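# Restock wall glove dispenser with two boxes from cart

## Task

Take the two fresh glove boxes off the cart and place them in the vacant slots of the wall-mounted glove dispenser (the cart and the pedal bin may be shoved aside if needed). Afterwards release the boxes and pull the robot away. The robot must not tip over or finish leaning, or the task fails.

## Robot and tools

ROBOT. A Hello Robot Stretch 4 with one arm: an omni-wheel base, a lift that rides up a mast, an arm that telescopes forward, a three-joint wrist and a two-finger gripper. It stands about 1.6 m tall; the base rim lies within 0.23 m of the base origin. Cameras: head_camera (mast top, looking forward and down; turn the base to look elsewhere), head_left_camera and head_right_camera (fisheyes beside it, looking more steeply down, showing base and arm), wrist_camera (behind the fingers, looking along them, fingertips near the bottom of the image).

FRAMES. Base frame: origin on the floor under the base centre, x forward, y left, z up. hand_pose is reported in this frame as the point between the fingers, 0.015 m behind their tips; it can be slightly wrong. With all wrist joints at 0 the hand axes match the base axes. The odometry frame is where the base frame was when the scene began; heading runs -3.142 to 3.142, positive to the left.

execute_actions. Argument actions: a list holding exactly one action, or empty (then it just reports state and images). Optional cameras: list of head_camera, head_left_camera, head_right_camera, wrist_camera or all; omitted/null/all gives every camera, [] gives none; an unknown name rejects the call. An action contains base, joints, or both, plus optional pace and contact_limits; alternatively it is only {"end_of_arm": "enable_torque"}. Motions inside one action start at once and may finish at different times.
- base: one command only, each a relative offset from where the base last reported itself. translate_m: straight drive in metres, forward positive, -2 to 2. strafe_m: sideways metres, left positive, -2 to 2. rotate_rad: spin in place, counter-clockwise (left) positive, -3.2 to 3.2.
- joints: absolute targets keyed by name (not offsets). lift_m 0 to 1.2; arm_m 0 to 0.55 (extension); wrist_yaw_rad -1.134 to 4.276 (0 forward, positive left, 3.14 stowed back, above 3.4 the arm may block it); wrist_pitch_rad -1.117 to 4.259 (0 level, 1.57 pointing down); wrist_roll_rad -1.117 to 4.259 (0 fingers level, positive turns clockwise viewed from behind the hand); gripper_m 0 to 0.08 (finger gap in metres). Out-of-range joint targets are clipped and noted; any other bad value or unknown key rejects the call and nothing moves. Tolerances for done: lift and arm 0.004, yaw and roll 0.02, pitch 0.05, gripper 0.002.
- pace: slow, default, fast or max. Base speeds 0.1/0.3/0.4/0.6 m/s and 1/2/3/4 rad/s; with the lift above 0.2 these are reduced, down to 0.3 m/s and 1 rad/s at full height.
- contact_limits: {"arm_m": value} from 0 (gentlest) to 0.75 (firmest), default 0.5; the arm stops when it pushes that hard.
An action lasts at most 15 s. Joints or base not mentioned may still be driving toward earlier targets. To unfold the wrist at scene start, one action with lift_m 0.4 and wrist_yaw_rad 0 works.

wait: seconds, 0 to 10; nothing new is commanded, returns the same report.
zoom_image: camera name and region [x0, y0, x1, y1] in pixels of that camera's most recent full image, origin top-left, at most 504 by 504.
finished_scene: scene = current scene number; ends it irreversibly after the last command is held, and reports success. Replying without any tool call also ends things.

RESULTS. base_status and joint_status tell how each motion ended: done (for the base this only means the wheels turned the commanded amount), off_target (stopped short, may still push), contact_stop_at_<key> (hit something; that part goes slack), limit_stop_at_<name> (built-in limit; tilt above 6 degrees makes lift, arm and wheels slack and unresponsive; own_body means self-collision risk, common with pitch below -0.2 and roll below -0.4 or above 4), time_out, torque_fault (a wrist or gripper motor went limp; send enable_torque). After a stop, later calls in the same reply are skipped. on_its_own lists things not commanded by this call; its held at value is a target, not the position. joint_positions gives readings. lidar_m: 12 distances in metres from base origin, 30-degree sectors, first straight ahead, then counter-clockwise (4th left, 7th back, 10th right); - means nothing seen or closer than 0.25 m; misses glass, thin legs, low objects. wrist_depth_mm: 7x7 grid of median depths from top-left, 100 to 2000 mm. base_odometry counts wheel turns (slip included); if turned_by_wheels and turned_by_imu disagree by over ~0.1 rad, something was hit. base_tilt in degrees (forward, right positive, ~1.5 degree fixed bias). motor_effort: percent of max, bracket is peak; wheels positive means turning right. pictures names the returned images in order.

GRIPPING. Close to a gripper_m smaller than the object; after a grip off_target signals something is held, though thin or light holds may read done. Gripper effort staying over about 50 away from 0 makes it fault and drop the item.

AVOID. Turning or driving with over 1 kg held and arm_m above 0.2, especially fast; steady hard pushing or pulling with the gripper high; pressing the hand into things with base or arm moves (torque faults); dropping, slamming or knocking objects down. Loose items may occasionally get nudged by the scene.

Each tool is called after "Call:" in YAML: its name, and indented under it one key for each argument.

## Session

Call:
execute_actions:
  actions: []

Scene clock: 0.00 s.
base_odometry: x=+0.000 y=+0.000 heading=+0.000 (m, m, rad; odometry frame)
turned_by_wheels: +0.000 (rad since the last result)
turned_by_imu: +0.000 (rad since the last result)
base_tilt: forward=+0.1 right=+0.0 (deg)
lidar_m: 2.30 2.06 1.04 1.04 1.17 1.97 1.90 2.13 2.08 2.06 1.86 2.41
base_status: not commanded
joint_positions: lift_m=+0.279 arm_m=-0.001 wrist_yaw_rad=+3.091 wrist_pitch_rad=+0.002 wrist_roll_rad=+0.018 gripper_m=+0.040
joint_status: not commanded
motor_effort: lift_m=+21 arm_m=-1 wrist_yaw_rad=+0 wrist_pitch_rad=-9 wrist_roll_rad=-1 gripper_m=+0 wheel_0=+0 wheel_1=-1 wheel_2=+0 (%)
hand_pose: x=-0.0380 y=+0.0980 z=+0.4565 quat_wxyz=(+0.025, -0.001, +0.009, +1.000) (m; base frame)
wrist_depth_mm: - 148 - - - - - / - 147 - - - - - / - 123 172 - - - - / 107 139 211 - - - - / 144 - - - - - - / 1808 - 1983 - - 1921 - / 1160 1366 112 1281 138 1464 1308
pictures: head_camera, head_left_camera, head_right_camera, wrist_camera
Images, in order (width x height): head_camera 420x560, head_left_camera 420x672, head_right_camera 420x672, wrist_camera 616x392.

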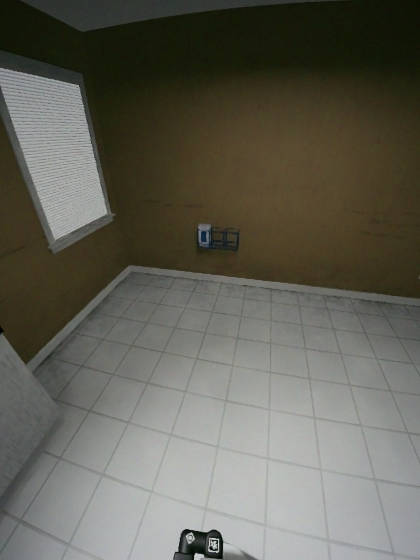

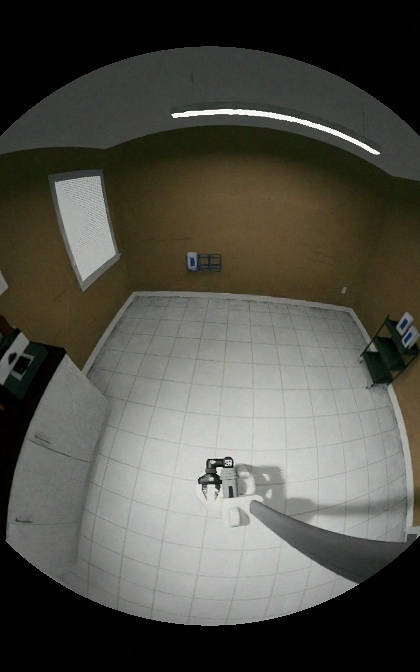

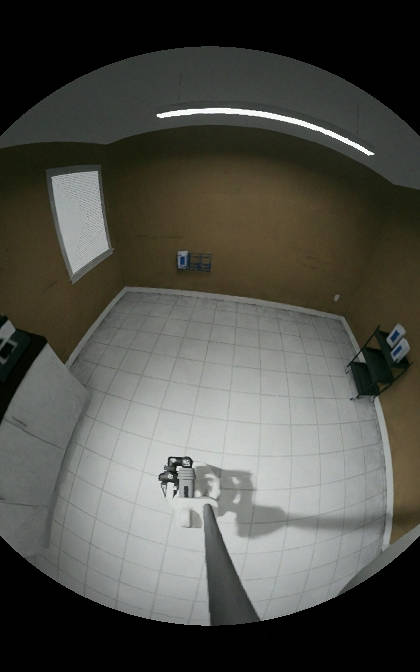

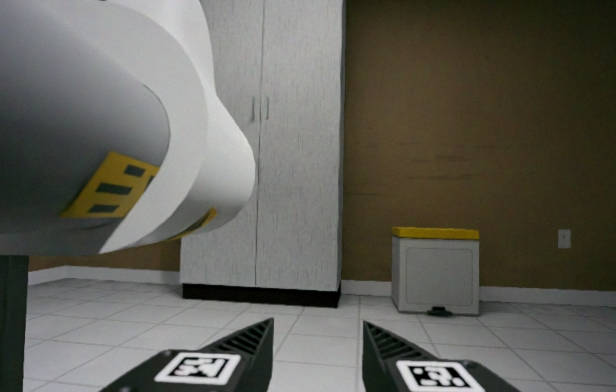

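Call:
execute_actions:
  actions:
    - {"base":{"rotate_rad":-1.73},"joints":{"lift_m":0.6,"wrist_yaw_rad":0,"gripper_m":0.08}}
  cameras: []

Call:
execute_actions:
  actions:
    - {"base":{"strafe_m":1.0},"joints":{"wrist_pitch_rad":1.57,"wrist_roll_rad":1.57},"pace":"fast"}
  cameras: []

Call:
execute_actions:
  actions:
    - {"base":{"translate_m":0.8},"pace":"fast"}

Scene clock: 9.37 s.
base_odometry: x=+0.000 y=+0.000 heading=-1.729 (m, m, rad; odometry frame)
turned_by_wheels: -1.729 (rad since the last result)
turned_by_imu: -1.694 (rad since the last result)
base_tilt: forward=+0.0 right=+0.1 (deg)
lidar_m: 2.06 1.87 2.47 2.29 2.36 1.09 1.03 1.07 1.56 1.89 1.99 2.11
base_status: done
joint_positions: lift_m=+0.600 arm_m=-0.001 wrist_yaw_rad=+0.001 wrist_pitch_rad=+0.002 wrist_roll_rad=+0.018 gripper_m=+0.080
joint_status: all done
motor_effort: lift_m=+23(23) arm_m=-1(1) wrist_yaw_rad=-1(7) wrist_pitch_rad=-9(10) wrist_roll_rad=-1(2) gripper_m=+3(6) wheel_0=+2(9) wheel_1=+3(9) wheel_2=+1(11) (%)
hand_pose: x=+0.3827 y=-0.0873 z=+0.7777 quat_wxyz=(+1.000, +0.009, +0.001, +0.000) (m; base frame)
wrist_depth_mm: - - 1983 1983 1863 1921 1863 / 1983 1921 1921 1983 1921 1921 1863 / 1983 1983 1921 1921 1921 1921 1921 / 1983 1983 1983 1808 1921 1863 1808 / 1863 1983 1921 1863 1921 1863 1863 / 1863 1921 1921 1863 1921 1863 1863 / 1808 109 151 1863 1863 128 1708
pictures: none
No camera images: the call's "cameras" was empty. Leave "cameras" out to get every camera's image.

Scene clock: 13.00 s.
base_odometry: x=+0.987 y=-0.158 heading=-1.729 (m, m, rad; odometry frame)
turned_by_wheels: +0.000 (rad since the last result)
turned_by_imu: +0.002 (rad since the last result)
base_tilt: forward=+0.2 right=+0.0 (deg)
lidar_m: 1.64 1.94 1.44 1.32 1.35 1.70 1.65 1.11 1.51 2.90 2.86 2.18
base_status: done
joint_positions: lift_m=+0.600 arm_m=-0.001 wrist_yaw_rad=+0.000 wrist_pitch_rad=+1.570 wrist_roll_rad=+1.570 gripper_m=+0.080
joint_status: all done
motor_effort: lift_m=+23(23) arm_m=-1(1) wrist_yaw_rad=-1(3) wrist_pitch_rad=+1(6) wrist_roll_rad=+0(4) gripper_m=+1(1) wheel_0=+0(12) wheel_1=-1(15) wheel_2=+0(3) (%)
hand_pose: x=+0.1703 y=-0.0874 z=+0.5654 quat_wxyz=(+0.501, +0.500, +0.500, -0.499) (m; base frame)
wrist_depth_mm: 768 759 768 750 741 732 741 / 759 750 750 750 732 732 723 / 750 741 723 723 741 723 723 / 732 732 741 741 521 517 707 / 750 741 723 699 504 496 382 / 723 732 723 504 496 492 496 / 732 109 150 508 492 128 488
pictures: none
No camera images: the call's "cameras" was empty. Leave "cameras" out to get every camera's image.

Scene clock: 16.30 s.
base_odometry: x=+0.861 y=-0.948 heading=-1.729 (m, m, rad; odometry frame)
turned_by_wheels: +0.001 (rad since the last result)
turned_by_imu: +0.000 (rad since the last result)
base_tilt: forward=+0.0 right=+0.0 (deg)
lidar_m: 0.85 0.92 1.41 1.35 1.44 1.89 1.92 1.92 2.70 2.91 1.81 1.33
base_status: done
joint_positions: lift_m=+0.600 arm_m=-0.001 wrist_yaw_rad=+0.000 wrist_pitch_rad=+1.570 wrist_roll_rad=+1.570 gripper_m=+0.080
joint_status: not commanded
motor_effort: lift_m=+22(23) arm_m=-1(1) wrist_yaw_rad=+0(1) wrist_pitch_rad=+0(1) wrist_roll_rad=+0(1) gripper_m=+1(2) wheel_0=+1(9) wheel_1=+4(9) wheel_2=+1(12) (%)
hand_pose: x=+0.1702 y=-0.0874 z=+0.5654 quat_wxyz=(+0.501, +0.500, +0.500, -0.499) (m; base frame)
wrist_depth_mm: 768 759 750 750 741 741 723 / 759 741 750 741 723 723 732 / 750 741 741 750 741 723 723 / 741 732 741 723 517 517 723 / 750 732 732 691 504 504 382 / 732 741 732 504 504 492 488 / 723 109 151 508 492 128 496
pictures: head_camera, head_left_camera, head_right_camera, wrist_camera
Images, in order (width x height): head_camera 420x560, head_left_camera 420x672, head_right_camera 420x672, wrist_camera 616x392.

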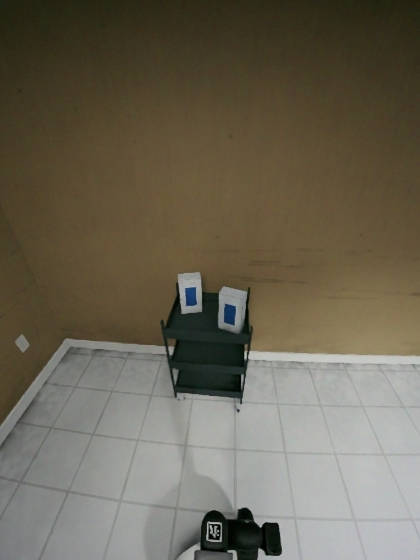

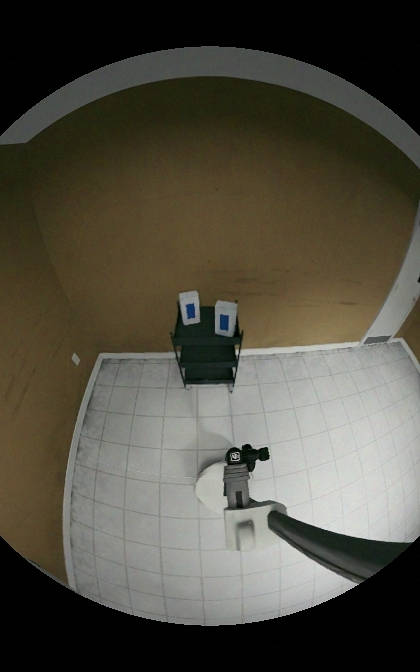

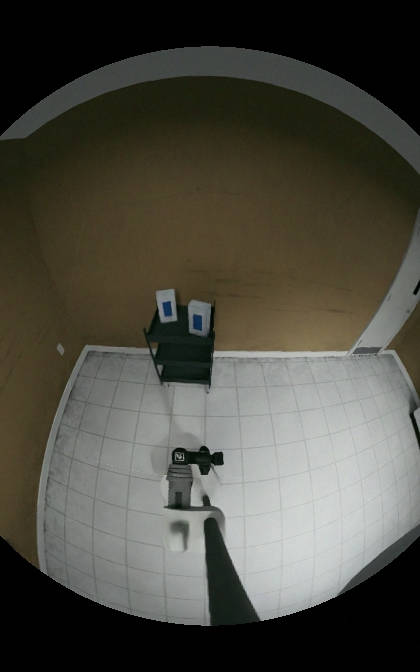

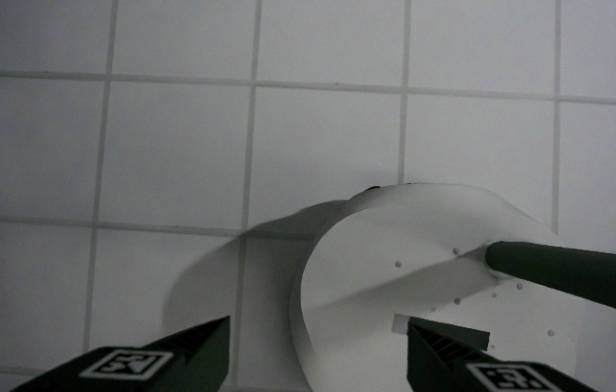

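Fix heading by −0.03, then approach.

Call:
execute_actions:
  actions:
    - {"base":{"rotate_rad":-0.03},"joints":{"lift_m":1.1},"pace":"fast"}
  cameras: []

Call:
execute_actions:
  actions:
    - {"base":{"translate_m":0.4},"joints":{"arm_m":0.36}}
  cameras: ["wrist_camera"]

Scene clock: 22.97 s.
base_odometry: x=+0.861 y=-0.948 heading=-1.759 (m, m, rad; odometry frame)
turned_by_wheels: -0.030 (rad since the last result)
turned_by_imu: -0.029 (rad since the last result)
base_tilt: forward=+0.1 right=+0.0 (deg)
lidar_m: 0.85 0.90 1.41 1.36 1.41 1.80 2.04 1.87 2.57 2.91 1.85 1.32
base_status: done
joint_positions: lift_m=+1.100 arm_m=-0.001 wrist_yaw_rad=+0.000 wrist_pitch_rad=+1.570 wrist_roll_rad=+1.570 gripper_m=+0.080
joint_status: all done
motor_effort: lift_m=+22(23) arm_m=-1(1) wrist_yaw_rad=-1(0) wrist_pitch_rad=+0(1) wrist_roll_rad=-1(1) gripper_m=+1(2) wheel_0=+1(6) wheel_1=+2(9) wheel_2=+0(5) (%)
hand_pose: x=+0.1702 y=-0.0874 z=+1.0654 quat_wxyz=(+0.501, +0.500, +0.500, -0.499) (m; base frame)
wrist_depth_mm: 1308 1336 1281 1255 1255 1255 1281 / 1308 1336 1308 1281 1255 1255 1229 / 1281 1308 1281 1255 1229 1255 1229 / 1281 1281 1255 1255 1255 1229 1229 / 1138 1281 1255 1060 1008 609 382 / 1098 1255 1281 1255 991 1182 1229 / 1078 109 151 1229 1008 128 1205
pictures: none
No camera images: the call's "cameras" was empty. Leave "cameras" out to get every camera's image.

Scene clock: 25.77 s.
base_odometry: x=+0.787 y=-1.341 heading=-1.758 (m, m, rad; odometry frame)
turned_by_wheels: +0.001 (rad since the last result)
turned_by_imu: +0.000 (rad since the last result)
base_tilt: forward=+0.0 right=+0.1 (deg)
lidar_m: 0.45 0.47 1.26 1.36 1.42 1.93 2.30 2.31 3.05 2.93 1.27 0.49
base_status: done
joint_positions: lift_m=+1.100 arm_m=+0.359 wrist_yaw_rad=+0.000 wrist_pitch_rad=+1.570 wrist_roll_rad=+1.570 gripper_m=+0.080
joint_status: all done
motor_effort: lift_m=+22(22) arm_m=+6(7) wrist_yaw_rad=-1(1) wrist_pitch_rad=+0(0) wrist_roll_rad=-2(1) gripper_m=+1(1) wheel_0=+2(7) wheel_1=+4(8) wheel_2=+0(12) (%)
hand_pose: x=+0.5300 y=-0.0874 z=+1.0654 quat_wxyz=(+0.501, +0.500, +0.500, -0.499) (m; base frame)
wrist_depth_mm: 492 723 1281 1255 1255 1281 1255 / 492 732 1281 1255 1255 1255 1255 / 496 750 1255 1308 1229 1229 1229 / 500 691 1205 1255 1229 1229 1255 / 500 559 554 559 1229 991 1008 / 508 559 315 549 1229 991 960 / 508 109 151 539 1205 128 1182
pictures: wrist_camera
Images, in order (width x height): wrist_camera 616x392.

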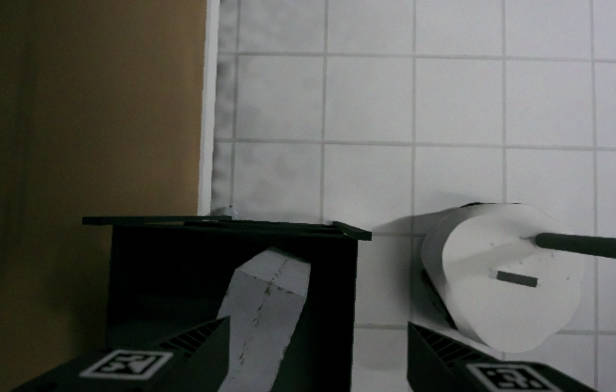

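Call:
execute_actions:
  actions:
    - {"base":{"strafe_m":0.065},"joints":{"arm_m":0.42,"lift_m":1.0,"wrist_roll_rad":1.94}}
  cameras: ["wrist_camera"]

Scene clock: 37.80 s.
base_odometry: x=+0.850 y=-1.353 heading=-1.758 (m, m, rad; odometry frame)
turned_by_wheels: +0.000 (rad since the last result)
turned_by_imu: +0.000 (rad since the last result)
base_tilt: forward=+0.1 right=+0.0 (deg)
lidar_m: 0.44 0.49 1.25 1.30 1.36 1.88 2.35 2.31 3.07 2.99 1.27 0.47
base_status: done
joint_positions: lift_m=+1.000 arm_m=+0.419 wrist_yaw_rad=+0.000 wrist_pitch_rad=+1.570 wrist_roll_rad=+1.940 gripper_m=+0.080
joint_status: all done
motor_effort: lift_m=+18(22) arm_m=+6(6) wrist_yaw_rad=+0(1) wrist_pitch_rad=+0(0) wrist_roll_rad=-1(4) gripper_m=+3(2) wheel_0=-2(9) wheel_1=+4(11) wheel_2=+0(1) (%)
hand_pose: x=+0.5899 y=-0.0874 z=+0.9657 quat_wxyz=(+0.400, +0.583, +0.400, -0.583) (m; base frame)
wrist_depth_mm: 640 1078 1182 1205 1160 1160 1160 / 574 960 1160 1160 1182 1118 1138 / 530 831 1160 1138 1138 1138 917 / 488 741 1098 442 459 931 917 / 436 459 462 215 452 1042 904 / 421 452 455 213 449 1098 1098 / 397 109 151 212 211 128 1118
pictures: wrist_camera
Images, in order (width x height): wrist_camera 616x392.

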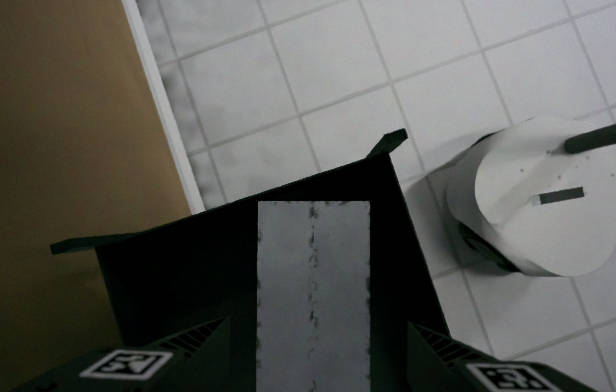

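Call:
execute_actions:
  actions:
    - {"joints":{"lift_m":0.917}}
  cameras: ["wrist_camera"]

Call:
execute_actions:
  actions:
    - {"joints":{"gripper_m":0.05}}
  cameras: []

Call:
execute_actions:
  actions:
    - {"joints":{"lift_m":1.11}}
  cameras: ["wrist_camera"]

Call:
execute_actions:
  actions:
    - {"base":{"translate_m":-1.55},"joints":{"arm_m":0.15,"wrist_roll_rad":1.57}}
  cameras: []

Call:
execute_actions:
  actions:
    - {"base":{"rotate_rad":1.6},"joints":{"lift_m":1.05,"wrist_pitch_rad":1.52}}
  cameras: []

Call:
execute_actions:
  actions:
    - {"base":{"translate_m":0.55},"joints":{"arm_m":0.25}}

Scene clock: 51.73 s.
base_odometry: x=+0.850 y=-1.353 heading=-1.758 (m, m, rad; odometry frame)
turned_by_wheels: +0.000 (rad since the last result)
turned_by_imu: +0.000 (rad since the last result)
base_tilt: forward=+0.1 right=+0.1 (deg)
lidar_m: 0.47 0.50 1.25 1.29 1.36 1.86 2.41 2.29 3.08 2.98 1.26 0.49
base_status: not commanded
joint_positions: lift_m=+0.917 arm_m=+0.419 wrist_yaw_rad=+0.000 wrist_pitch_rad=+1.570 wrist_roll_rad=+1.940 gripper_m=+0.080
joint_status: all done
motor_effort: lift_m=+18(19) arm_m=+7(6) wrist_yaw_rad=+0(1) wrist_pitch_rad=+0(1) wrist_roll_rad=+0(2) gripper_m=+2(2) wheel_0=-2(2) wheel_1=+4(3) wheel_2=+0(0) (%)
hand_pose: x=+0.5899 y=-0.0874 z=+0.8827 quat_wxyz=(+0.400, +0.583, +0.400, -0.583) (m; base frame)
wrist_depth_mm: 647 1078 1078 1098 1042 1060 1060 / 574 946 1060 1078 1060 1042 1060 / 525 842 1060 1060 1042 1060 820 / 488 707 377 134 338 854 809 / 368 377 373 132 132 946 820 / 368 373 132 131 131 1025 1025 / 375 109 131 130 129 128 991
pictures: wrist_camera
Images, in order (width x height): wrist_camera 616x392.

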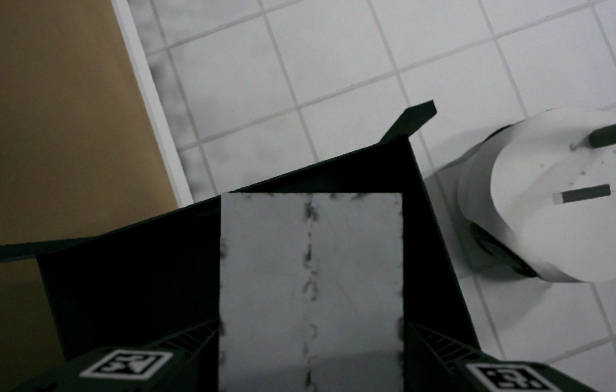

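Scene clock: 52.73 s.
base_odometry: x=+0.850 y=-1.353 heading=-1.758 (m, m, rad; odometry frame)
turned_by_wheels: +0.000 (rad since the last result)
turned_by_imu: +0.000 (rad since the last result)
base_tilt: forward=+0.0 right=+0.0 (deg)
lidar_m: 0.43 0.49 1.25 1.30 1.37 1.86 2.37 2.31 3.09 2.99 1.30 0.48
base_status: not commanded
joint_positions: lift_m=+0.917 arm_m=+0.419 wrist_yaw_rad=+0.000 wrist_pitch_rad=+1.570 wrist_roll_rad=+1.940 gripper_m=+0.060
joint_status: gripper_m off_target (ended at +0.060, target +0.050)
on_its_own: gripper_m is held at +0.056, not at your +0.050, by its contact guard: the fingers met something
motor_effort: lift_m=+18(18) arm_m=+6(6) wrist_yaw_rad=+0(1) wrist_pitch_rad=+1(1) wrist_roll_rad=-1(0) gripper_m=-28(28) wheel_0=-2(2) wheel_1=+4(3) wheel_2=+0(0) (%)
hand_pose: x=+0.5900 y=-0.0874 z=+0.8827 quat_wxyz=(+0.400, +0.584, +0.400, -0.583) (m; base frame)
wrist_depth_mm: 647 1042 1118 1060 1078 1060 1060 / 569 960 1078 1078 1078 1060 1042 / 525 842 1060 1042 1042 1060 831 / 488 707 379 133 306 854 820 / 366 375 373 132 132 976 809 / 382 375 370 131 131 1025 1008 / 375 330 130 130 129 362 991
pictures: none
No camera images: the call's "cameras" was empty. Leave "cameras" out to get every camera's image.

Scene clock: 54.63 s.
base_odometry: x=+0.850 y=-1.353 heading=-1.758 (m, m, rad; odometry frame)
turned_by_wheels: +0.000 (rad since the last result)
turned_by_imu: +0.000 (rad since the last result)
base_tilt: forward=+0.1 right=+0.0 (deg)
lidar_m: 0.44 0.46 1.25 1.30 1.37 1.85 2.36 2.32 3.09 2.98 1.27 0.49
base_status: not commanded
joint_positions: lift_m=+1.110 arm_m=+0.419 wrist_yaw_rad=+0.000 wrist_pitch_rad=+1.570 wrist_roll_rad=+1.940 gripper_m=+0.060
joint_status: all done
on_its_own: gripper_m is held at +0.056, not at your +0.050, by its contact guard: the fingers met something
motor_effort: lift_m=+25(26) arm_m=+6(6) wrist_yaw_rad=+0(0) wrist_pitch_rad=+0(2) wrist_roll_rad=+1(0) gripper_m=-29(28) wheel_0=-2(2) wheel_1=+3(4) wheel_2=+0(0) (%)
hand_pose: x=+0.5900 y=-0.0874 z=+1.0752 quat_wxyz=(+0.400, +0.584, +0.400, -0.583) (m; base frame)
wrist_depth_mm: 647 1098 1281 1308 1281 1281 1255 / 574 931 1281 1281 1255 1281 1281 / 530 820 1255 1281 1281 1160 1008 / 492 732 1118 134 1205 1025 1008 / 455 574 569 133 133 1098 991 / 421 559 549 132 132 1229 1229 / 397 473 130 131 130 1205 1182
pictures: wrist_camera
Images, in order (width x height): wrist_camera 616x392.

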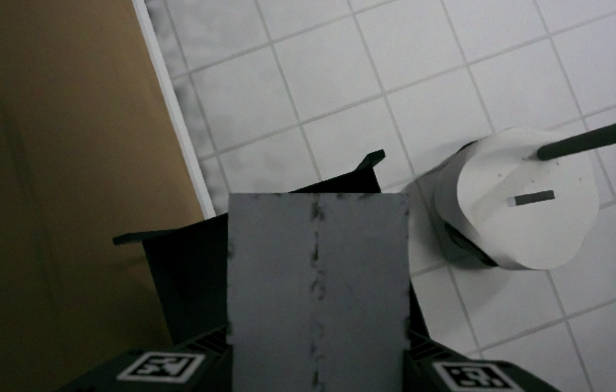

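Scene clock: 61.30 s.
base_odometry: x=+1.140 y=+0.170 heading=-1.758 (m, m, rad; odometry frame)
turned_by_wheels: +0.000 (rad since the last result)
turned_by_imu: +0.000 (rad since the last result)
base_tilt: forward=+0.0 right=+0.1 (deg)
lidar_m: 0.27 1.85 1.33 1.19 1.35 1.34 1.29 0.89 0.99 3.00 3.08 0.28
base_status: done
joint_positions: lift_m=+1.110 arm_m=+0.151 wrist_yaw_rad=+0.000 wrist_pitch_rad=+1.570 wrist_roll_rad=+1.570 gripper_m=+0.060
joint_status: all done
on_its_own: gripper_m is held at +0.056, not at your +0.050, by its contact guard: the fingers met something
motor_effort: lift_m=+25(25) arm_m=-6(7) wrist_yaw_rad=+0(1) wrist_pitch_rad=-1(3) wrist_roll_rad=-2(7) gripper_m=-28(29) wheel_0=-2(8) wheel_1=-5(9) wheel_2=+1(9) (%)
hand_pose: x=+0.3222 y=-0.0874 z=+1.0752 quat_wxyz=(+0.500, +0.500, +0.500, -0.500) (m; base frame)
wrist_depth_mm: 1366 1308 1281 1308 1255 1255 1281 / 1308 1308 1308 1255 1229 1281 1229 / 1308 1281 1255 1281 1229 1255 1229 / 1281 1281 1308 135 1042 1255 1229 / 1281 1281 1229 133 133 1008 1229 / 1229 1255 1229 132 131 1008 1205 / 1229 1255 131 130 130 1229 1205
pictures: none
No camera images: the call's "cameras" was empty. Leave "cameras" out to get every camera's image.

Scene clock: 63.83 s.
base_odometry: x=+1.140 y=+0.170 heading=-0.159 (m, m, rad; odometry frame)
turned_by_wheels: +1.599 (rad since the last result)
turned_by_imu: +1.566 (rad since the last result)
base_tilt: forward=-0.1 right=+0.1 (deg)
lidar_m: 0.29 1.35 1.28 1.29 0.91 1.00 3.03 3.13 2.53 1.98 1.84 0.30
base_status: done
joint_positions: lift_m=+1.050 arm_m=+0.151 wrist_yaw_rad=+0.000 wrist_pitch_rad=+1.520 wrist_roll_rad=+1.570 gripper_m=+0.060
joint_status: all done
on_its_own: gripper_m is held at +0.056, not at your +0.050, by its contact guard: the fingers met something
motor_effort: lift_m=+21(23) arm_m=-6(6) wrist_yaw_rad=-1(2) wrist_pitch_rad=+0(11) wrist_roll_rad=-2(3) gripper_m=-29(28) wheel_0=-3(7) wheel_1=-4(10) wheel_2=-2(10) (%)
hand_pose: x=+0.3328 y=-0.0874 z=+1.0157 quat_wxyz=(+0.513, +0.512, +0.487, -0.487) (m; base frame)
wrist_depth_mm: 1229 1255 1229 1229 1205 1182 1160 / 1229 1229 1229 1229 1182 1160 1160 / 1229 1255 1281 1205 1160 1182 1138 / 1229 1255 1255 135 1138 1138 1138 / 1255 1255 1229 133 133 931 809 / 1229 1182 1182 132 132 946 1078 / 1205 1229 131 131 130 931 1098
pictures: none
No camera images: the call's "cameras" was empty. Leave "cameras" out to get every camera's image.

Scene clock: 67.17 s.
base_odometry: x=+1.683 y=+0.083 heading=-0.159 (m, m, rad; odometry frame)
turned_by_wheels: +0.000 (rad since the last result)
turned_by_imu: +0.000 (rad since the last result)
base_tilt: forward=-0.1 right=+0.1 (deg)
lidar_m: 0.38 0.68 1.08 1.26 1.35 1.31 2.97 3.43 2.11 2.04 1.04 0.39
base_status: done
joint_positions: lift_m=+1.050 arm_m=+0.249 wrist_yaw_rad=+0.000 wrist_pitch_rad=+1.520 wrist_roll_rad=+1.570 gripper_m=+0.060
joint_status: all done
on_its_own: gripper_m is held at +0.056, not at your +0.050, by its contact guard: the fingers met something
motor_effort: lift_m=+22(21) arm_m=+6(8) wrist_yaw_rad=+2(0) wrist_pitch_rad=-2(6) wrist_roll_rad=-2(1) gripper_m=-28(28) wheel_0=+2(8) wheel_1=+4(9) wheel_2=-1(12) (%)
hand_pose: x=+0.4305 y=-0.0874 z=+1.0157 quat_wxyz=(+0.513, +0.512, +0.487, -0.487) (m; base frame)
wrist_depth_mm: 413 585 1008 1229 1182 1205 1160 / 415 591 1025 1205 1182 1160 1138 / 424 603 1078 1229 1182 1160 1138 / 424 569 878 134 1138 1160 1118 / 427 574 683 133 132 946 917 / 427 591 569 131 132 917 917 / 430 530 131 131 130 904 1098
pictures: head_camera, head_left_camera, head_right_camera, wrist_camera
Images, in order (width x height): head_camera 420x560, head_left_camera 420x672, head_right_camera 420x672, wrist_camera 616x392.

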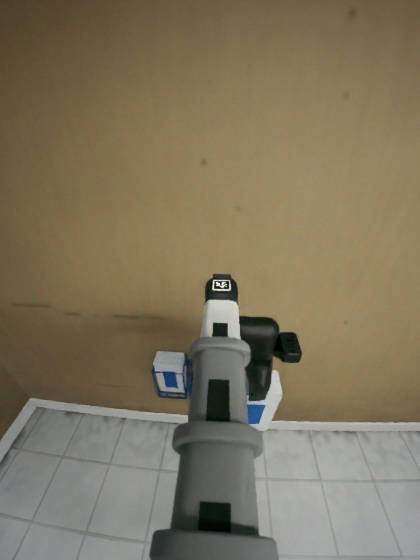

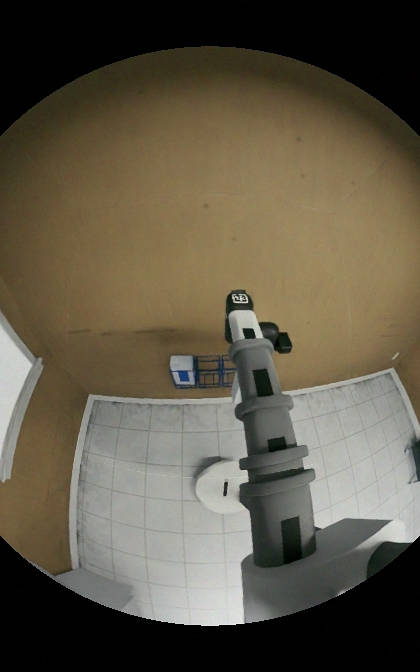

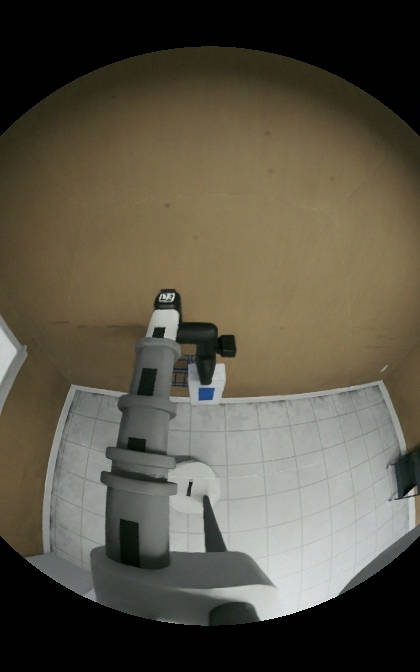

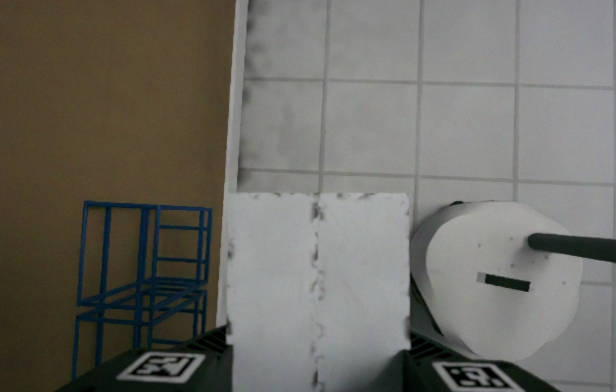

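Call:
execute_actions:
  actions:
    - {"base":{"strafe_m":0.01},"joints":{"arm_m":0.492,"lift_m":0.96},"contact_limits":{"arm_m":0.2}}
  cameras: ["head_right_camera"]

Call:
zoom_image:
  camera: "head_right_camera"
  region: [160,320,250,410]

Scene clock: 76.73 s.
base_odometry: x=+1.684 y=+0.093 heading=-0.159 (m, m, rad; odometry frame)
turned_by_wheels: +0.000 (rad since the last result)
turned_by_imu: +0.000 (rad since the last result)
base_tilt: forward=-0.1 right=+0.0 (deg)
lidar_m: 0.63 0.68 1.09 1.24 1.35 1.33 2.93 3.43 2.10 2.05 1.07 0.77
base_status: done
joint_positions: lift_m=+0.960 arm_m=+0.491 wrist_yaw_rad=+0.000 wrist_pitch_rad=+1.520 wrist_roll_rad=+1.570 gripper_m=+0.060
joint_status: all done
on_its_own: gripper_m is held at +0.056, not at your +0.050, by its contact guard: the fingers met something
motor_effort: lift_m=+20(21) arm_m=+7(6) wrist_yaw_rad=-1(0) wrist_pitch_rad=-2(3) wrist_roll_rad=-3(2) gripper_m=-27(28) wheel_0=+0(8) wheel_1=+4(9) wheel_2=+0(3) (%)
contact_limits: arm_m 0.2
hand_pose: x=+0.6725 y=-0.0874 z=+0.9258 quat_wxyz=(+0.513, +0.512, +0.487, -0.487) (m; base frame)
wrist_depth_mm: 115 163 279 960 1118 1060 1078 / 115 165 285 1025 1098 1098 1060 / 117 167 291 991 1078 1078 1060 / 118 170 248 134 1078 1060 1060 / 119 172 229 133 132 1060 820 / 120 174 233 132 131 1042 820 / 121 147 131 131 130 1042 1025
pictures: head_right_camera
Images, in order (width x height): head_right_camera 420x672.

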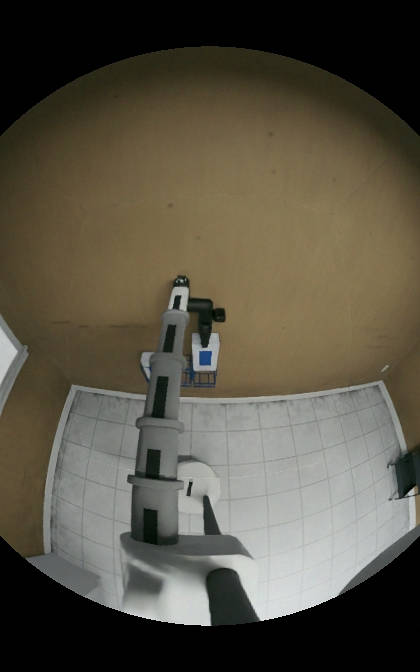

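Region (160, 320, 250, 410) of head_right_camera's 420x672 image, scaled by 5.600, with more detail than that image has.

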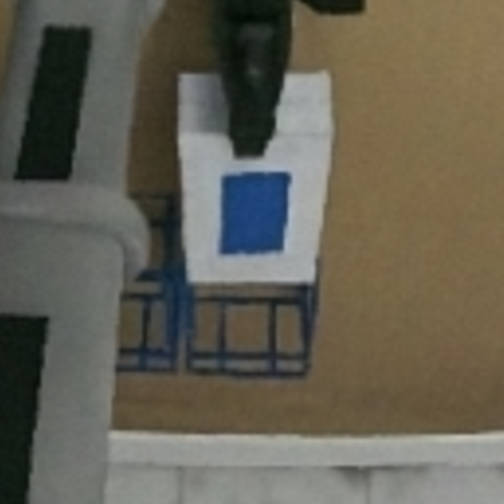

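Call:
execute_actions:
  actions:
    - {"base":{"rotate_rad":-0.03},"pace":"slow"}
  cameras: []

Call:
execute_actions:
  actions:
    - {"base":{"strafe_m":0.021},"joints":{"arm_m":0.505,"lift_m":0.945},"pace":"slow"}
  cameras: ["head_right_camera"]

Call:
zoom_image:
  camera: "head_right_camera"
  region: [160,320,250,410]

Scene clock: 88.13 s.
base_odometry: x=+1.684 y=+0.093 heading=-0.188 (m, m, rad; odometry frame)
turned_by_wheels: -0.029 (rad since the last result)
turned_by_imu: -0.029 (rad since the last result)
base_tilt: forward=+0.2 right=+0.2 (deg)
lidar_m: 0.61 0.67 1.07 1.25 1.33 1.33 2.54 3.53 2.10 2.04 1.09 0.77
base_status: done
joint_positions: lift_m=+0.960 arm_m=+0.491 wrist_yaw_rad=+0.000 wrist_pitch_rad=+1.520 wrist_roll_rad=+1.570 gripper_m=+0.060
joint_status: not commanded
on_its_own: gripper_m is held at +0.056, not at your +0.050, by its contact guard: the fingers met something
motor_effort: lift_m=+20(20) arm_m=+7(6) wrist_yaw_rad=-2(2) wrist_pitch_rad=-1(2) wrist_roll_rad=-2(2) gripper_m=-27(29) wheel_0=+3(8) wheel_1=+5(7) wheel_2=+4(6) (%)
hand_pose: x=+0.6725 y=-0.0874 z=+0.9258 quat_wxyz=(+0.513, +0.512, +0.487, -0.487) (m; base frame)
wrist_depth_mm: 121 174 306 1042 1098 1078 1078 / 122 175 306 1042 1078 1078 1060 / 122 176 312 1098 1078 1060 1078 / 123 177 257 138 1078 1060 1025 / 123 178 236 135 135 1060 831 / 123 178 237 133 133 1042 809 / 124 150 130 131 130 1042 1025
pictures: none
No camera images: the call's "cameras" was empty. Leave "cameras" out to get every camera's image.

Scene clock: 89.27 s.
base_odometry: x=+1.688 y=+0.113 heading=-0.187 (m, m, rad; odometry frame)
turned_by_wheels: +0.000 (rad since the last result)
turned_by_imu: +0.000 (rad since the last result)
base_tilt: forward=-0.1 right=+0.1 (deg)
lidar_m: 0.63 0.68 1.03 1.22 1.31 1.28 2.45 3.58 2.13 2.08 1.07 0.79
base_status: done
joint_positions: lift_m=+0.946 arm_m=+0.504 wrist_yaw_rad=+0.000 wrist_pitch_rad=+1.521 wrist_roll_rad=+1.570 gripper_m=+0.060
joint_status: all done
on_its_own: gripper_m is held at +0.056, not at your +0.050, by its contact guard: the fingers met something
motor_effort: lift_m=+10(20) arm_m=+6(8) wrist_yaw_rad=-2(2) wrist_pitch_rad=-2(7) wrist_roll_rad=-1(0) gripper_m=-29(28) wheel_0=-3(6) wheel_1=+5(8) wheel_2=+0(1) (%)
hand_pose: x=+0.6854 y=-0.0874 z=+0.9117 quat_wxyz=(+0.513, +0.512, +0.488, -0.487) (m; base frame)
wrist_depth_mm: 110 147 256 931 1098 1078 1060 / 111 149 259 960 1118 1060 1042 / 112 149 260 991 1098 1060 1042 / 110 150 217 131 1078 1060 1025 / 109 151 200 129 127 1042 820 / 110 151 201 128 126 1025 809 / 110 128 129 127 125 1025 1008
pictures: head_right_camera
Images, in order (width x height): head_right_camera 420x672.

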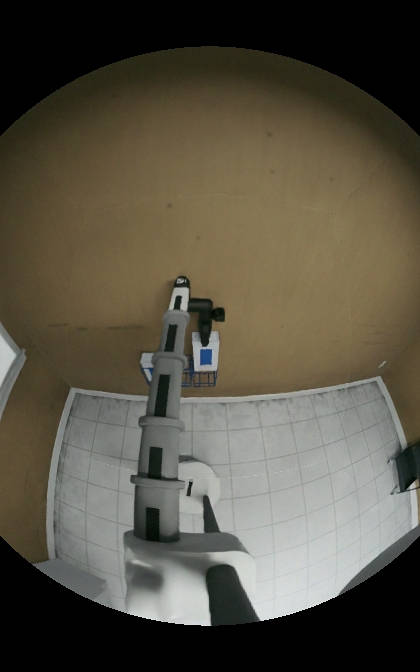

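Region (160, 320, 250, 410) of head_right_camera's 420x672 image, scaled by 5.600, with more detail than that image has.

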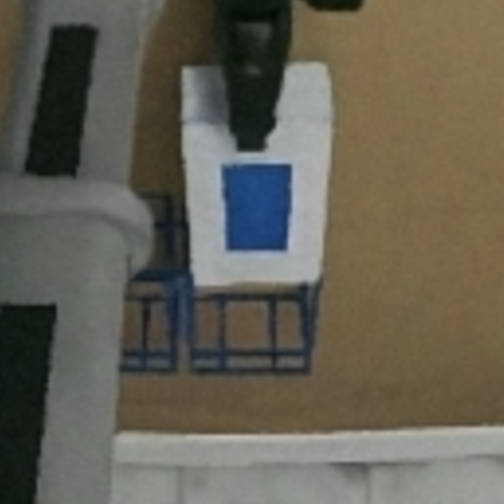

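Call:
execute_actions:
  actions:
    - {"joints":{"lift_m":0.965},"pace":"slow"}
  cameras: []

Call:
execute_actions:
  actions:
    - {"base":{"strafe_m":0.004},"joints":{"arm_m":0.512,"wrist_pitch_rad":1.5},"pace":"slow"}
  cameras: ["head_right_camera"]

Call:
zoom_image:
  camera: "head_right_camera"
  region: [160,320,250,410]

Scene clock: 96.13 s.
base_odometry: x=+1.688 y=+0.113 heading=-0.187 (m, m, rad; odometry frame)
turned_by_wheels: +0.000 (rad since the last result)
turned_by_imu: +0.000 (rad since the last result)
base_tilt: forward=+0.1 right=+0.0 (deg)
lidar_m: 0.63 0.68 1.06 1.23 1.33 1.31 2.46 3.59 2.16 2.07 1.10 0.77
base_status: not commanded
joint_positions: lift_m=+0.965 arm_m=+0.504 wrist_yaw_rad=+0.000 wrist_pitch_rad=+1.521 wrist_roll_rad=+1.570 gripper_m=+0.060
joint_status: all done
on_its_own: gripper_m is held at +0.056, not at your +0.050, by its contact guard: the fingers met something
motor_effort: lift_m=+25(26) arm_m=+6(6) wrist_yaw_rad=-2(1) wrist_pitch_rad=-2(3) wrist_roll_rad=-2(0) gripper_m=-28(28) wheel_0=-3(3) wheel_1=+5(5) wheel_2=+0(0) (%)
hand_pose: x=+0.6855 y=-0.0874 z=+0.9304 quat_wxyz=(+0.513, +0.512, +0.488, -0.487) (m; base frame)
wrist_depth_mm: 110 151 262 1042 1138 1138 1078 / 111 152 266 1025 1118 1118 1060 / 111 153 268 1008 1098 1078 1042 / 112 153 222 133 1060 1060 1078 / 112 154 206 131 129 1060 831 / 112 154 206 130 128 1042 831 / 112 131 130 129 127 1025 1025
pictures: none
No camera images: the call's "cameras" was empty. Leave "cameras" out to get every camera's image.

Scene clock: 96.93 s.
base_odometry: x=+1.689 y=+0.117 heading=-0.187 (m, m, rad; odometry frame)
turned_by_wheels: +0.000 (rad since the last result)
turned_by_imu: +0.000 (rad since the last result)
base_tilt: forward=+0.0 right=+0.1 (deg)
lidar_m: 0.63 0.68 1.03 1.23 1.28 1.31 2.44 3.57 2.11 2.08 1.06 0.78
base_status: done
joint_positions: lift_m=+0.965 arm_m=+0.511 wrist_yaw_rad=+0.000 wrist_pitch_rad=+1.501 wrist_roll_rad=+1.570 gripper_m=+0.060
joint_status: all done
on_its_own: gripper_m is held at +0.056, not at your +0.050, by its contact guard: the fingers met something
motor_effort: lift_m=+25(25) arm_m=+7(7) wrist_yaw_rad=-1(3) wrist_pitch_rad=-2(9) wrist_roll_rad=-1(0) gripper_m=-28(28) wheel_0=-3(7) wheel_1=+6(9) wheel_2=+0(1) (%)
hand_pose: x=+0.6966 y=-0.0874 z=+0.9307 quat_wxyz=(+0.518, +0.517, +0.482, -0.482) (m; base frame)
wrist_depth_mm: 104 132 226 750 1098 1098 1078 / 105 133 228 778 1118 1042 1042 / 105 134 229 788 1060 1060 1042 / 106 135 193 134 1078 1060 1025 / 106 135 178 131 130 1042 854 / 106 136 178 130 129 1025 820 / - 114 130 129 127 1008 1008
pictures: head_right_camera
Images, in order (width x height): head_right_camera 420x672.

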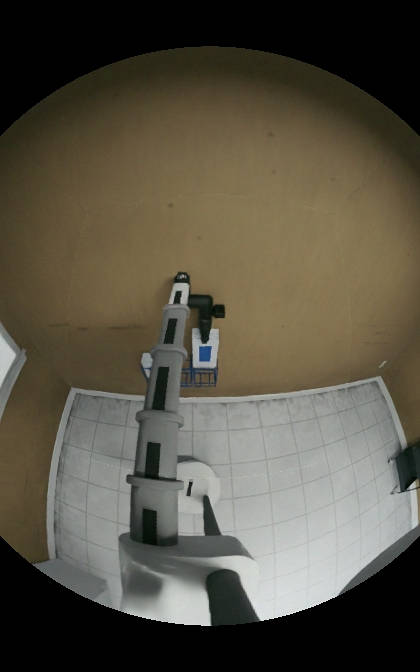

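Region (160, 320, 250, 410) of head_right_camera's 420x672 image, scaled by 5.600, with more detail than that image has.

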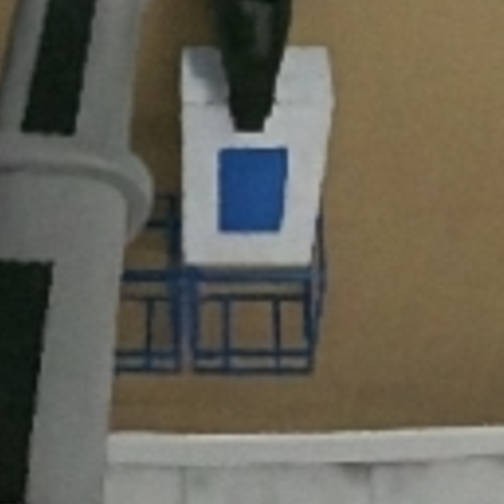

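Bottom now ~8 mm left.

Call:
execute_actions:
  actions:
    - {"base":{"strafe_m":-0.008},"joints":{"arm_m":0.507},"pace":"slow"}
  cameras: []

Call:
execute_actions:
  actions:
    - {"joints":{"lift_m":0.935},"pace":"slow"}
  cameras: ["head_right_camera"]

Call:
zoom_image:
  camera: "head_right_camera"
  region: [160,320,250,410]

Scene clock: 105.33 s.
base_odometry: x=+1.687 y=+0.109 heading=-0.188 (m, m, rad; odometry frame)
turned_by_wheels: +0.000 (rad since the last result)
turned_by_imu: +0.000 (rad since the last result)
base_tilt: forward=+0.1 right=+0.0 (deg)
lidar_m: 0.62 0.68 1.03 1.22 1.33 1.30 2.48 3.57 2.14 2.10 1.10 0.76
base_status: done
joint_positions: lift_m=+0.965 arm_m=+0.508 wrist_yaw_rad=+0.000 wrist_pitch_rad=+1.501 wrist_roll_rad=+1.570 gripper_m=+0.060
joint_status: all done
on_its_own: gripper_m is held at +0.056, not at your +0.050, by its contact guard: the fingers met something
motor_effort: lift_m=+25(25) arm_m=-7(7) wrist_yaw_rad=-1(2) wrist_pitch_rad=-2(2) wrist_roll_rad=-1(1) gripper_m=-28(28) wheel_0=+2(7) wheel_1=-6(6) wheel_2=+0(1) (%)
hand_pose: x=+0.6940 y=-0.0874 z=+0.9307 quat_wxyz=(+0.518, +0.517, +0.482, -0.482) (m; base frame)
wrist_depth_mm: 105 137 233 778 1098 1078 1060 / 106 138 236 798 1118 1060 1025 / 106 138 237 831 1078 1078 1042 / 107 139 199 133 1098 1060 1025 / 107 140 183 132 130 1060 820 / 107 140 185 130 128 1042 820 / 107 119 130 128 126 1025 1008
pictures: none
No camera images: the call's "cameras" was empty. Leave "cameras" out to get every camera's image.

Scene clock: 106.40 s.
base_odometry: x=+1.687 y=+0.109 heading=-0.188 (m, m, rad; odometry frame)
turned_by_wheels: +0.000 (rad since the last result)
turned_by_imu: +0.000 (rad since the last result)
base_tilt: forward=+0.0 right=+0.0 (deg)
lidar_m: 0.64 0.69 1.04 1.23 1.32 1.30 2.47 3.55 2.15 2.08 1.12 0.76
base_status: not commanded
joint_positions: lift_m=+0.935 arm_m=+0.508 wrist_yaw_rad=+0.000 wrist_pitch_rad=+1.501 wrist_roll_rad=+1.570 gripper_m=+0.060
joint_status: all done
on_its_own: gripper_m is held at +0.056, not at your +0.050, by its contact guard: the fingers met something
motor_effort: lift_m=+20(25) arm_m=-7(7) wrist_yaw_rad=-2(0) wrist_pitch_rad=-3(3) wrist_roll_rad=-1(1) gripper_m=-28(29) wheel_0=+2(2) wheel_1=-6(6) wheel_2=+0(0) (%)
hand_pose: x=+0.6940 y=-0.0874 z=+0.9011 quat_wxyz=(+0.518, +0.517, +0.482, -0.482) (m; base frame)
wrist_depth_mm: 105 137 234 788 1078 1042 1008 / 106 138 236 809 1025 1042 1008 / 106 138 238 820 1060 1042 1008 / 106 139 198 134 1042 1008 1008 / 107 140 184 132 130 1025 831 / 107 140 186 130 129 1025 831 / 107 119 130 129 126 1008 976
pictures: head_right_camera
Images, in order (width x height): head_right_camera 420x672.

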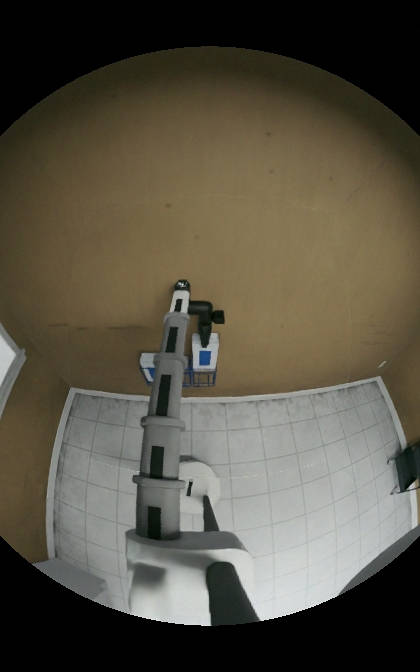

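Region (160, 320, 250, 410) of head_right_camera's 420x672 image, scaled by 5.600, with more detail than that image has.

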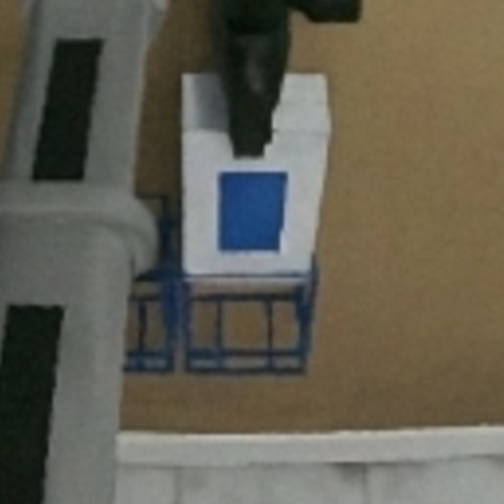

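Call:
execute_actions:
  actions:
    - {"joints":{"lift_m":0.84,"arm_m":0.512},"pace":"slow"}
  cameras: []

Call:
execute_actions:
  actions:
    - {"base":{"strafe_m":0.016},"pace":"slow"}
  cameras: []

Call:
execute_actions:
  actions:
    - {"base":{"strafe_m":-0.01},"pace":"slow"}
  cameras: ["head_right_camera"]

Call:
zoom_image:
  camera: "head_right_camera"
  region: [160,320,250,410]

Scene clock: 119.60 s.
base_odometry: x=+1.687 y=+0.109 heading=-0.188 (m, m, rad; odometry frame)
turned_by_wheels: +0.000 (rad since the last result)
turned_by_imu: +0.000 (rad since the last result)
base_tilt: forward=+0.1 right=+0.1 (deg)
lidar_m: 0.64 0.67 1.07 1.24 1.32 1.29 2.49 3.56 2.12 2.06 1.09 0.78
base_status: not commanded
joint_positions: lift_m=+0.840 arm_m=+0.511 wrist_yaw_rad=+0.000 wrist_pitch_rad=+1.501 wrist_roll_rad=+1.570 gripper_m=+0.060
joint_status: all done
on_its_own: gripper_m is held at +0.056, not at your +0.050, by its contact guard: the fingers met something
motor_effort: lift_m=+20(20) arm_m=+6(7) wrist_yaw_rad=-1(1) wrist_pitch_rad=-2(3) wrist_roll_rad=+0(2) gripper_m=-29(28) wheel_0=+2(2) wheel_1=-6(6) wheel_2=+0(0) (%)
hand_pose: x=+0.6967 y=-0.0874 z=+0.8061 quat_wxyz=(+0.518, +0.517, +0.482, -0.482) (m; base frame)
wrist_depth_mm: 104 132 225 759 976 960 931 / 105 133 229 768 960 960 946 / 105 134 230 809 976 931 931 / 106 134 192 134 960 946 904 / 106 135 178 132 130 931 842 / 106 135 178 130 129 917 809 / - 114 130 129 127 904 904
pictures: none
No camera images: the call's "cameras" was empty. Leave "cameras" out to get every camera's image.

Scene clock: 120.63 s.
base_odometry: x=+1.690 y=+0.124 heading=-0.188 (m, m, rad; odometry frame)
turned_by_wheels: +0.000 (rad since the last result)
turned_by_imu: +0.000 (rad since the last result)
base_tilt: forward=-0.1 right=+0.1 (deg)
lidar_m: 0.63 0.67 1.07 1.20 1.29 1.31 2.43 3.60 2.17 2.08 1.06 0.78
base_status: done
joint_positions: lift_m=+0.840 arm_m=+0.511 wrist_yaw_rad=+0.000 wrist_pitch_rad=+1.501 wrist_roll_rad=+1.570 gripper_m=+0.060
joint_status: not commanded
on_its_own: gripper_m is held at +0.056, not at your +0.050, by its contact guard: the fingers met something
motor_effort: lift_m=+20(20) arm_m=+7(7) wrist_yaw_rad=+0(2) wrist_pitch_rad=-3(2) wrist_roll_rad=-1(1) gripper_m=-28(29) wheel_0=-8(8) wheel_1=+3(9) wheel_2=+0(1) (%)
hand_pose: x=+0.6967 y=-0.0874 z=+0.8061 quat_wxyz=(+0.518, +0.517, +0.482, -0.482) (m; base frame)
wrist_depth_mm: 104 132 226 759 991 960 931 / 104 133 229 778 976 960 931 / 105 134 229 788 976 931 931 / 106 134 192 128 931 946 917 / 106 135 178 127 126 946 866 / 106 135 178 128 126 904 798 / - 114 129 128 126 917 878
pictures: none
No camera images: the call's "cameras" was empty. Leave "cameras" out to get every camera's image.

Scene clock: 121.50 s.
base_odometry: x=+1.689 y=+0.115 heading=-0.188 (m, m, rad; odometry frame)
turned_by_wheels: +0.000 (rad since the last result)
turned_by_imu: +0.000 (rad since the last result)
base_tilt: forward=+0.1 right=+0.0 (deg)
lidar_m: 0.64 0.68 1.06 1.22 1.33 1.30 2.46 3.57 2.15 2.09 1.10 0.76
base_status: done
joint_positions: lift_m=+0.840 arm_m=+0.511 wrist_yaw_rad=+0.000 wrist_pitch_rad=+1.501 wrist_roll_rad=+1.570 gripper_m=+0.060
joint_status: not commanded
on_its_own: gripper_m is held at +0.056, not at your +0.050, by its contact guard: the fingers met something
motor_effort: lift_m=+20(20) arm_m=+7(7) wrist_yaw_rad=-1(2) wrist_pitch_rad=-3(3) wrist_roll_rad=+0(0) gripper_m=-29(29) wheel_0=+2(8) wheel_1=-4(8) wheel_2=+0(1) (%)
hand_pose: x=+0.6967 y=-0.0874 z=+0.8061 quat_wxyz=(+0.518, +0.517, +0.482, -0.482) (m; base frame)
wrist_depth_mm: 104 132 226 768 991 931 946 / 105 133 228 788 960 960 931 / 105 134 229 809 960 946 917 / 106 134 191 132 946 917 904 / 106 135 178 131 129 917 842 / 106 136 179 130 128 917 809 / - 114 130 129 127 891 891
pictures: head_right_camera
Images, in order (width x height): head_right_camera 420x672.

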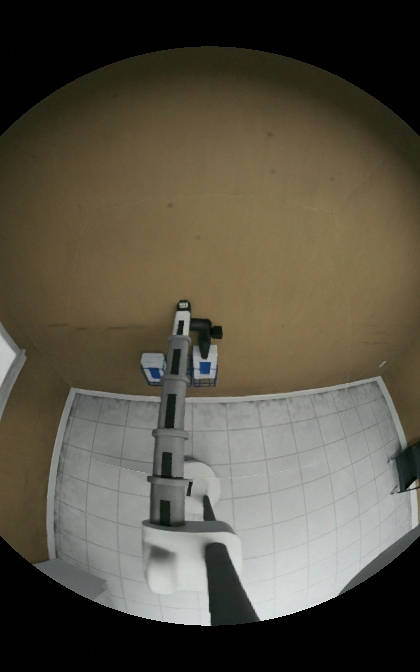

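Region (160, 320, 250, 410) of head_right_camera's 420x672 image, scaled by 5.600, with more detail than that image has.

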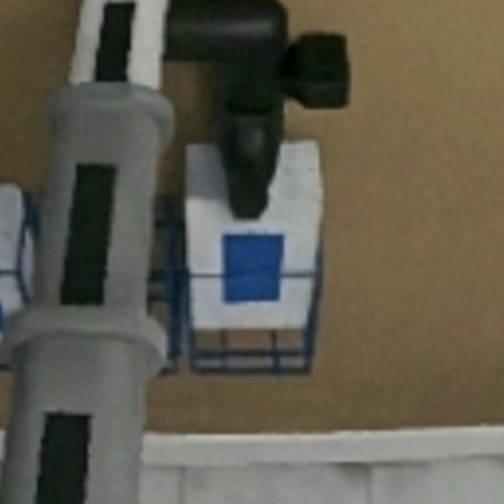

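Call:
execute_actions:
  actions:
    - {"joints":{"lift_m":0.775},"pace":"slow"}
  cameras: []

Call:
execute_actions:
  actions:
    - {"joints":{"gripper_m":0.075}}
  cameras: []

Call:
execute_actions:
  actions:
    - {"joints":{"lift_m":0.85}}
  cameras: ["wrist_camera"]

Scene clock: 128.10 s.
base_odometry: x=+1.689 y=+0.115 heading=-0.188 (m, m, rad; odometry frame)
turned_by_wheels: +0.000 (rad since the last result)
turned_by_imu: +0.000 (rad since the last result)
base_tilt: forward=+0.1 right=+0.2 (deg)
lidar_m: 0.63 0.67 1.05 1.23 1.31 1.31 2.45 3.59 2.13 2.08 1.07 0.76
base_status: not commanded
joint_positions: lift_m=+0.775 arm_m=+0.511 wrist_yaw_rad=+0.000 wrist_pitch_rad=+1.500 wrist_roll_rad=+1.570 gripper_m=+0.060
joint_status: all done
on_its_own: gripper_m is held at +0.056, not at your +0.050, by its contact guard: the fingers met something
motor_effort: lift_m=+20(19) arm_m=+6(7) wrist_yaw_rad=+1(0) wrist_pitch_rad=-2(2) wrist_roll_rad=-1(2) gripper_m=-28(29) wheel_0=+2(2) wheel_1=-5(4) wheel_2=+0(0) (%)
hand_pose: x=+0.6967 y=-0.0874 z=+0.7411 quat_wxyz=(+0.518, +0.517, +0.482, -0.482) (m; base frame)
wrist_depth_mm: 104 132 226 750 904 891 878 / 105 133 228 778 904 891 854 / 105 133 230 788 891 854 866 / 106 134 192 132 187 866 842 / 106 135 178 131 129 854 831 / 106 135 179 130 128 842 820 / - 115 130 129 127 854 842
pictures: none
No camera images: the call's "cameras" was empty. Leave "cameras" out to get every camera's image.

Scene clock: 128.93 s.
base_odometry: x=+1.689 y=+0.115 heading=-0.188 (m, m, rad; odometry frame)
turned_by_wheels: +0.000 (rad since the last result)
turned_by_imu: +0.000 (rad since the last result)
base_tilt: forward=-0.1 right=-0.1 (deg)
lidar_m: 0.64 0.66 1.07 1.24 1.31 1.29 2.43 3.58 2.14 2.08 1.08 0.78
base_status: not commanded
joint_positions: lift_m=+0.775 arm_m=+0.511 wrist_yaw_rad=+0.000 wrist_pitch_rad=+1.500 wrist_roll_rad=+1.570 gripper_m=+0.075
joint_status: all done
motor_effort: lift_m=+20(20) arm_m=+6(7) wrist_yaw_rad=-1(2) wrist_pitch_rad=-2(2) wrist_roll_rad=-2(0) gripper_m=+2(26) wheel_0=+2(2) wheel_1=-4(4) wheel_2=+0(0) (%)
hand_pose: x=+0.6967 y=-0.0874 z=+0.7411 quat_wxyz=(+0.518, +0.517, +0.482, -0.482) (m; base frame)
wrist_depth_mm: 103 131 223 741 904 904 878 / 104 132 225 750 904 878 878 / 105 133 228 778 904 878 854 / 105 134 193 156 878 866 854 / 105 134 177 154 185 854 854 / 105 135 157 152 182 854 842 / - 110 141 151 148 133 831
pictures: none
No camera images: the call's "cameras" was empty. Leave "cameras" out to get every camera's image.

Scene clock: 130.20 s.
base_odometry: x=+1.689 y=+0.115 heading=-0.188 (m, m, rad; odometry frame)
turned_by_wheels: +0.000 (rad since the last result)
turned_by_imu: +0.000 (rad since the last result)
base_tilt: forward=+0.1 right=+0.1 (deg)
lidar_m: 0.64 0.68 1.08 1.22 1.31 1.28 2.47 3.57 2.14 2.06 1.10 0.78
base_status: not commanded
joint_positions: lift_m=+0.850 arm_m=+0.511 wrist_yaw_rad=+0.000 wrist_pitch_rad=+1.500 wrist_roll_rad=+1.570 gripper_m=+0.075
joint_status: all done
motor_effort: lift_m=+23(24) arm_m=+6(6) wrist_yaw_rad=+0(3) wrist_pitch_rad=-2(2) wrist_roll_rad=-1(0) gripper_m=+3(2) wheel_0=+2(2) wheel_1=-4(4) wheel_2=+0(0) (%)
hand_pose: x=+0.6967 y=-0.0874 z=+0.8159 quat_wxyz=(+0.518, +0.517, +0.482, -0.482) (m; base frame)
wrist_depth_mm: 103 131 224 741 976 960 960 / 104 132 226 768 976 960 946 / 105 132 229 778 976 960 917 / 105 134 229 267 976 931 917 / 105 134 231 230 931 917 854 / 106 134 211 228 931 931 798 / - 110 141 224 221 132 904
pictures: wrist_camera
Images, in order (width x height): wrist_camera 616x392.

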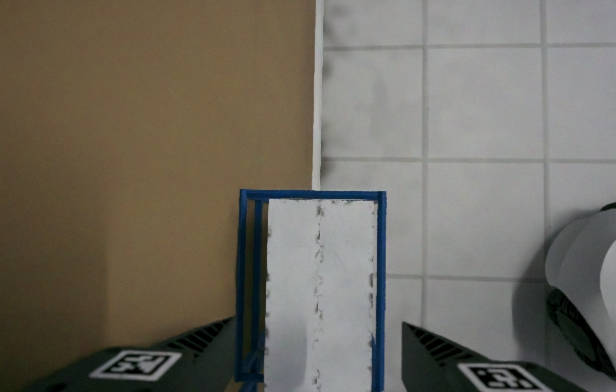

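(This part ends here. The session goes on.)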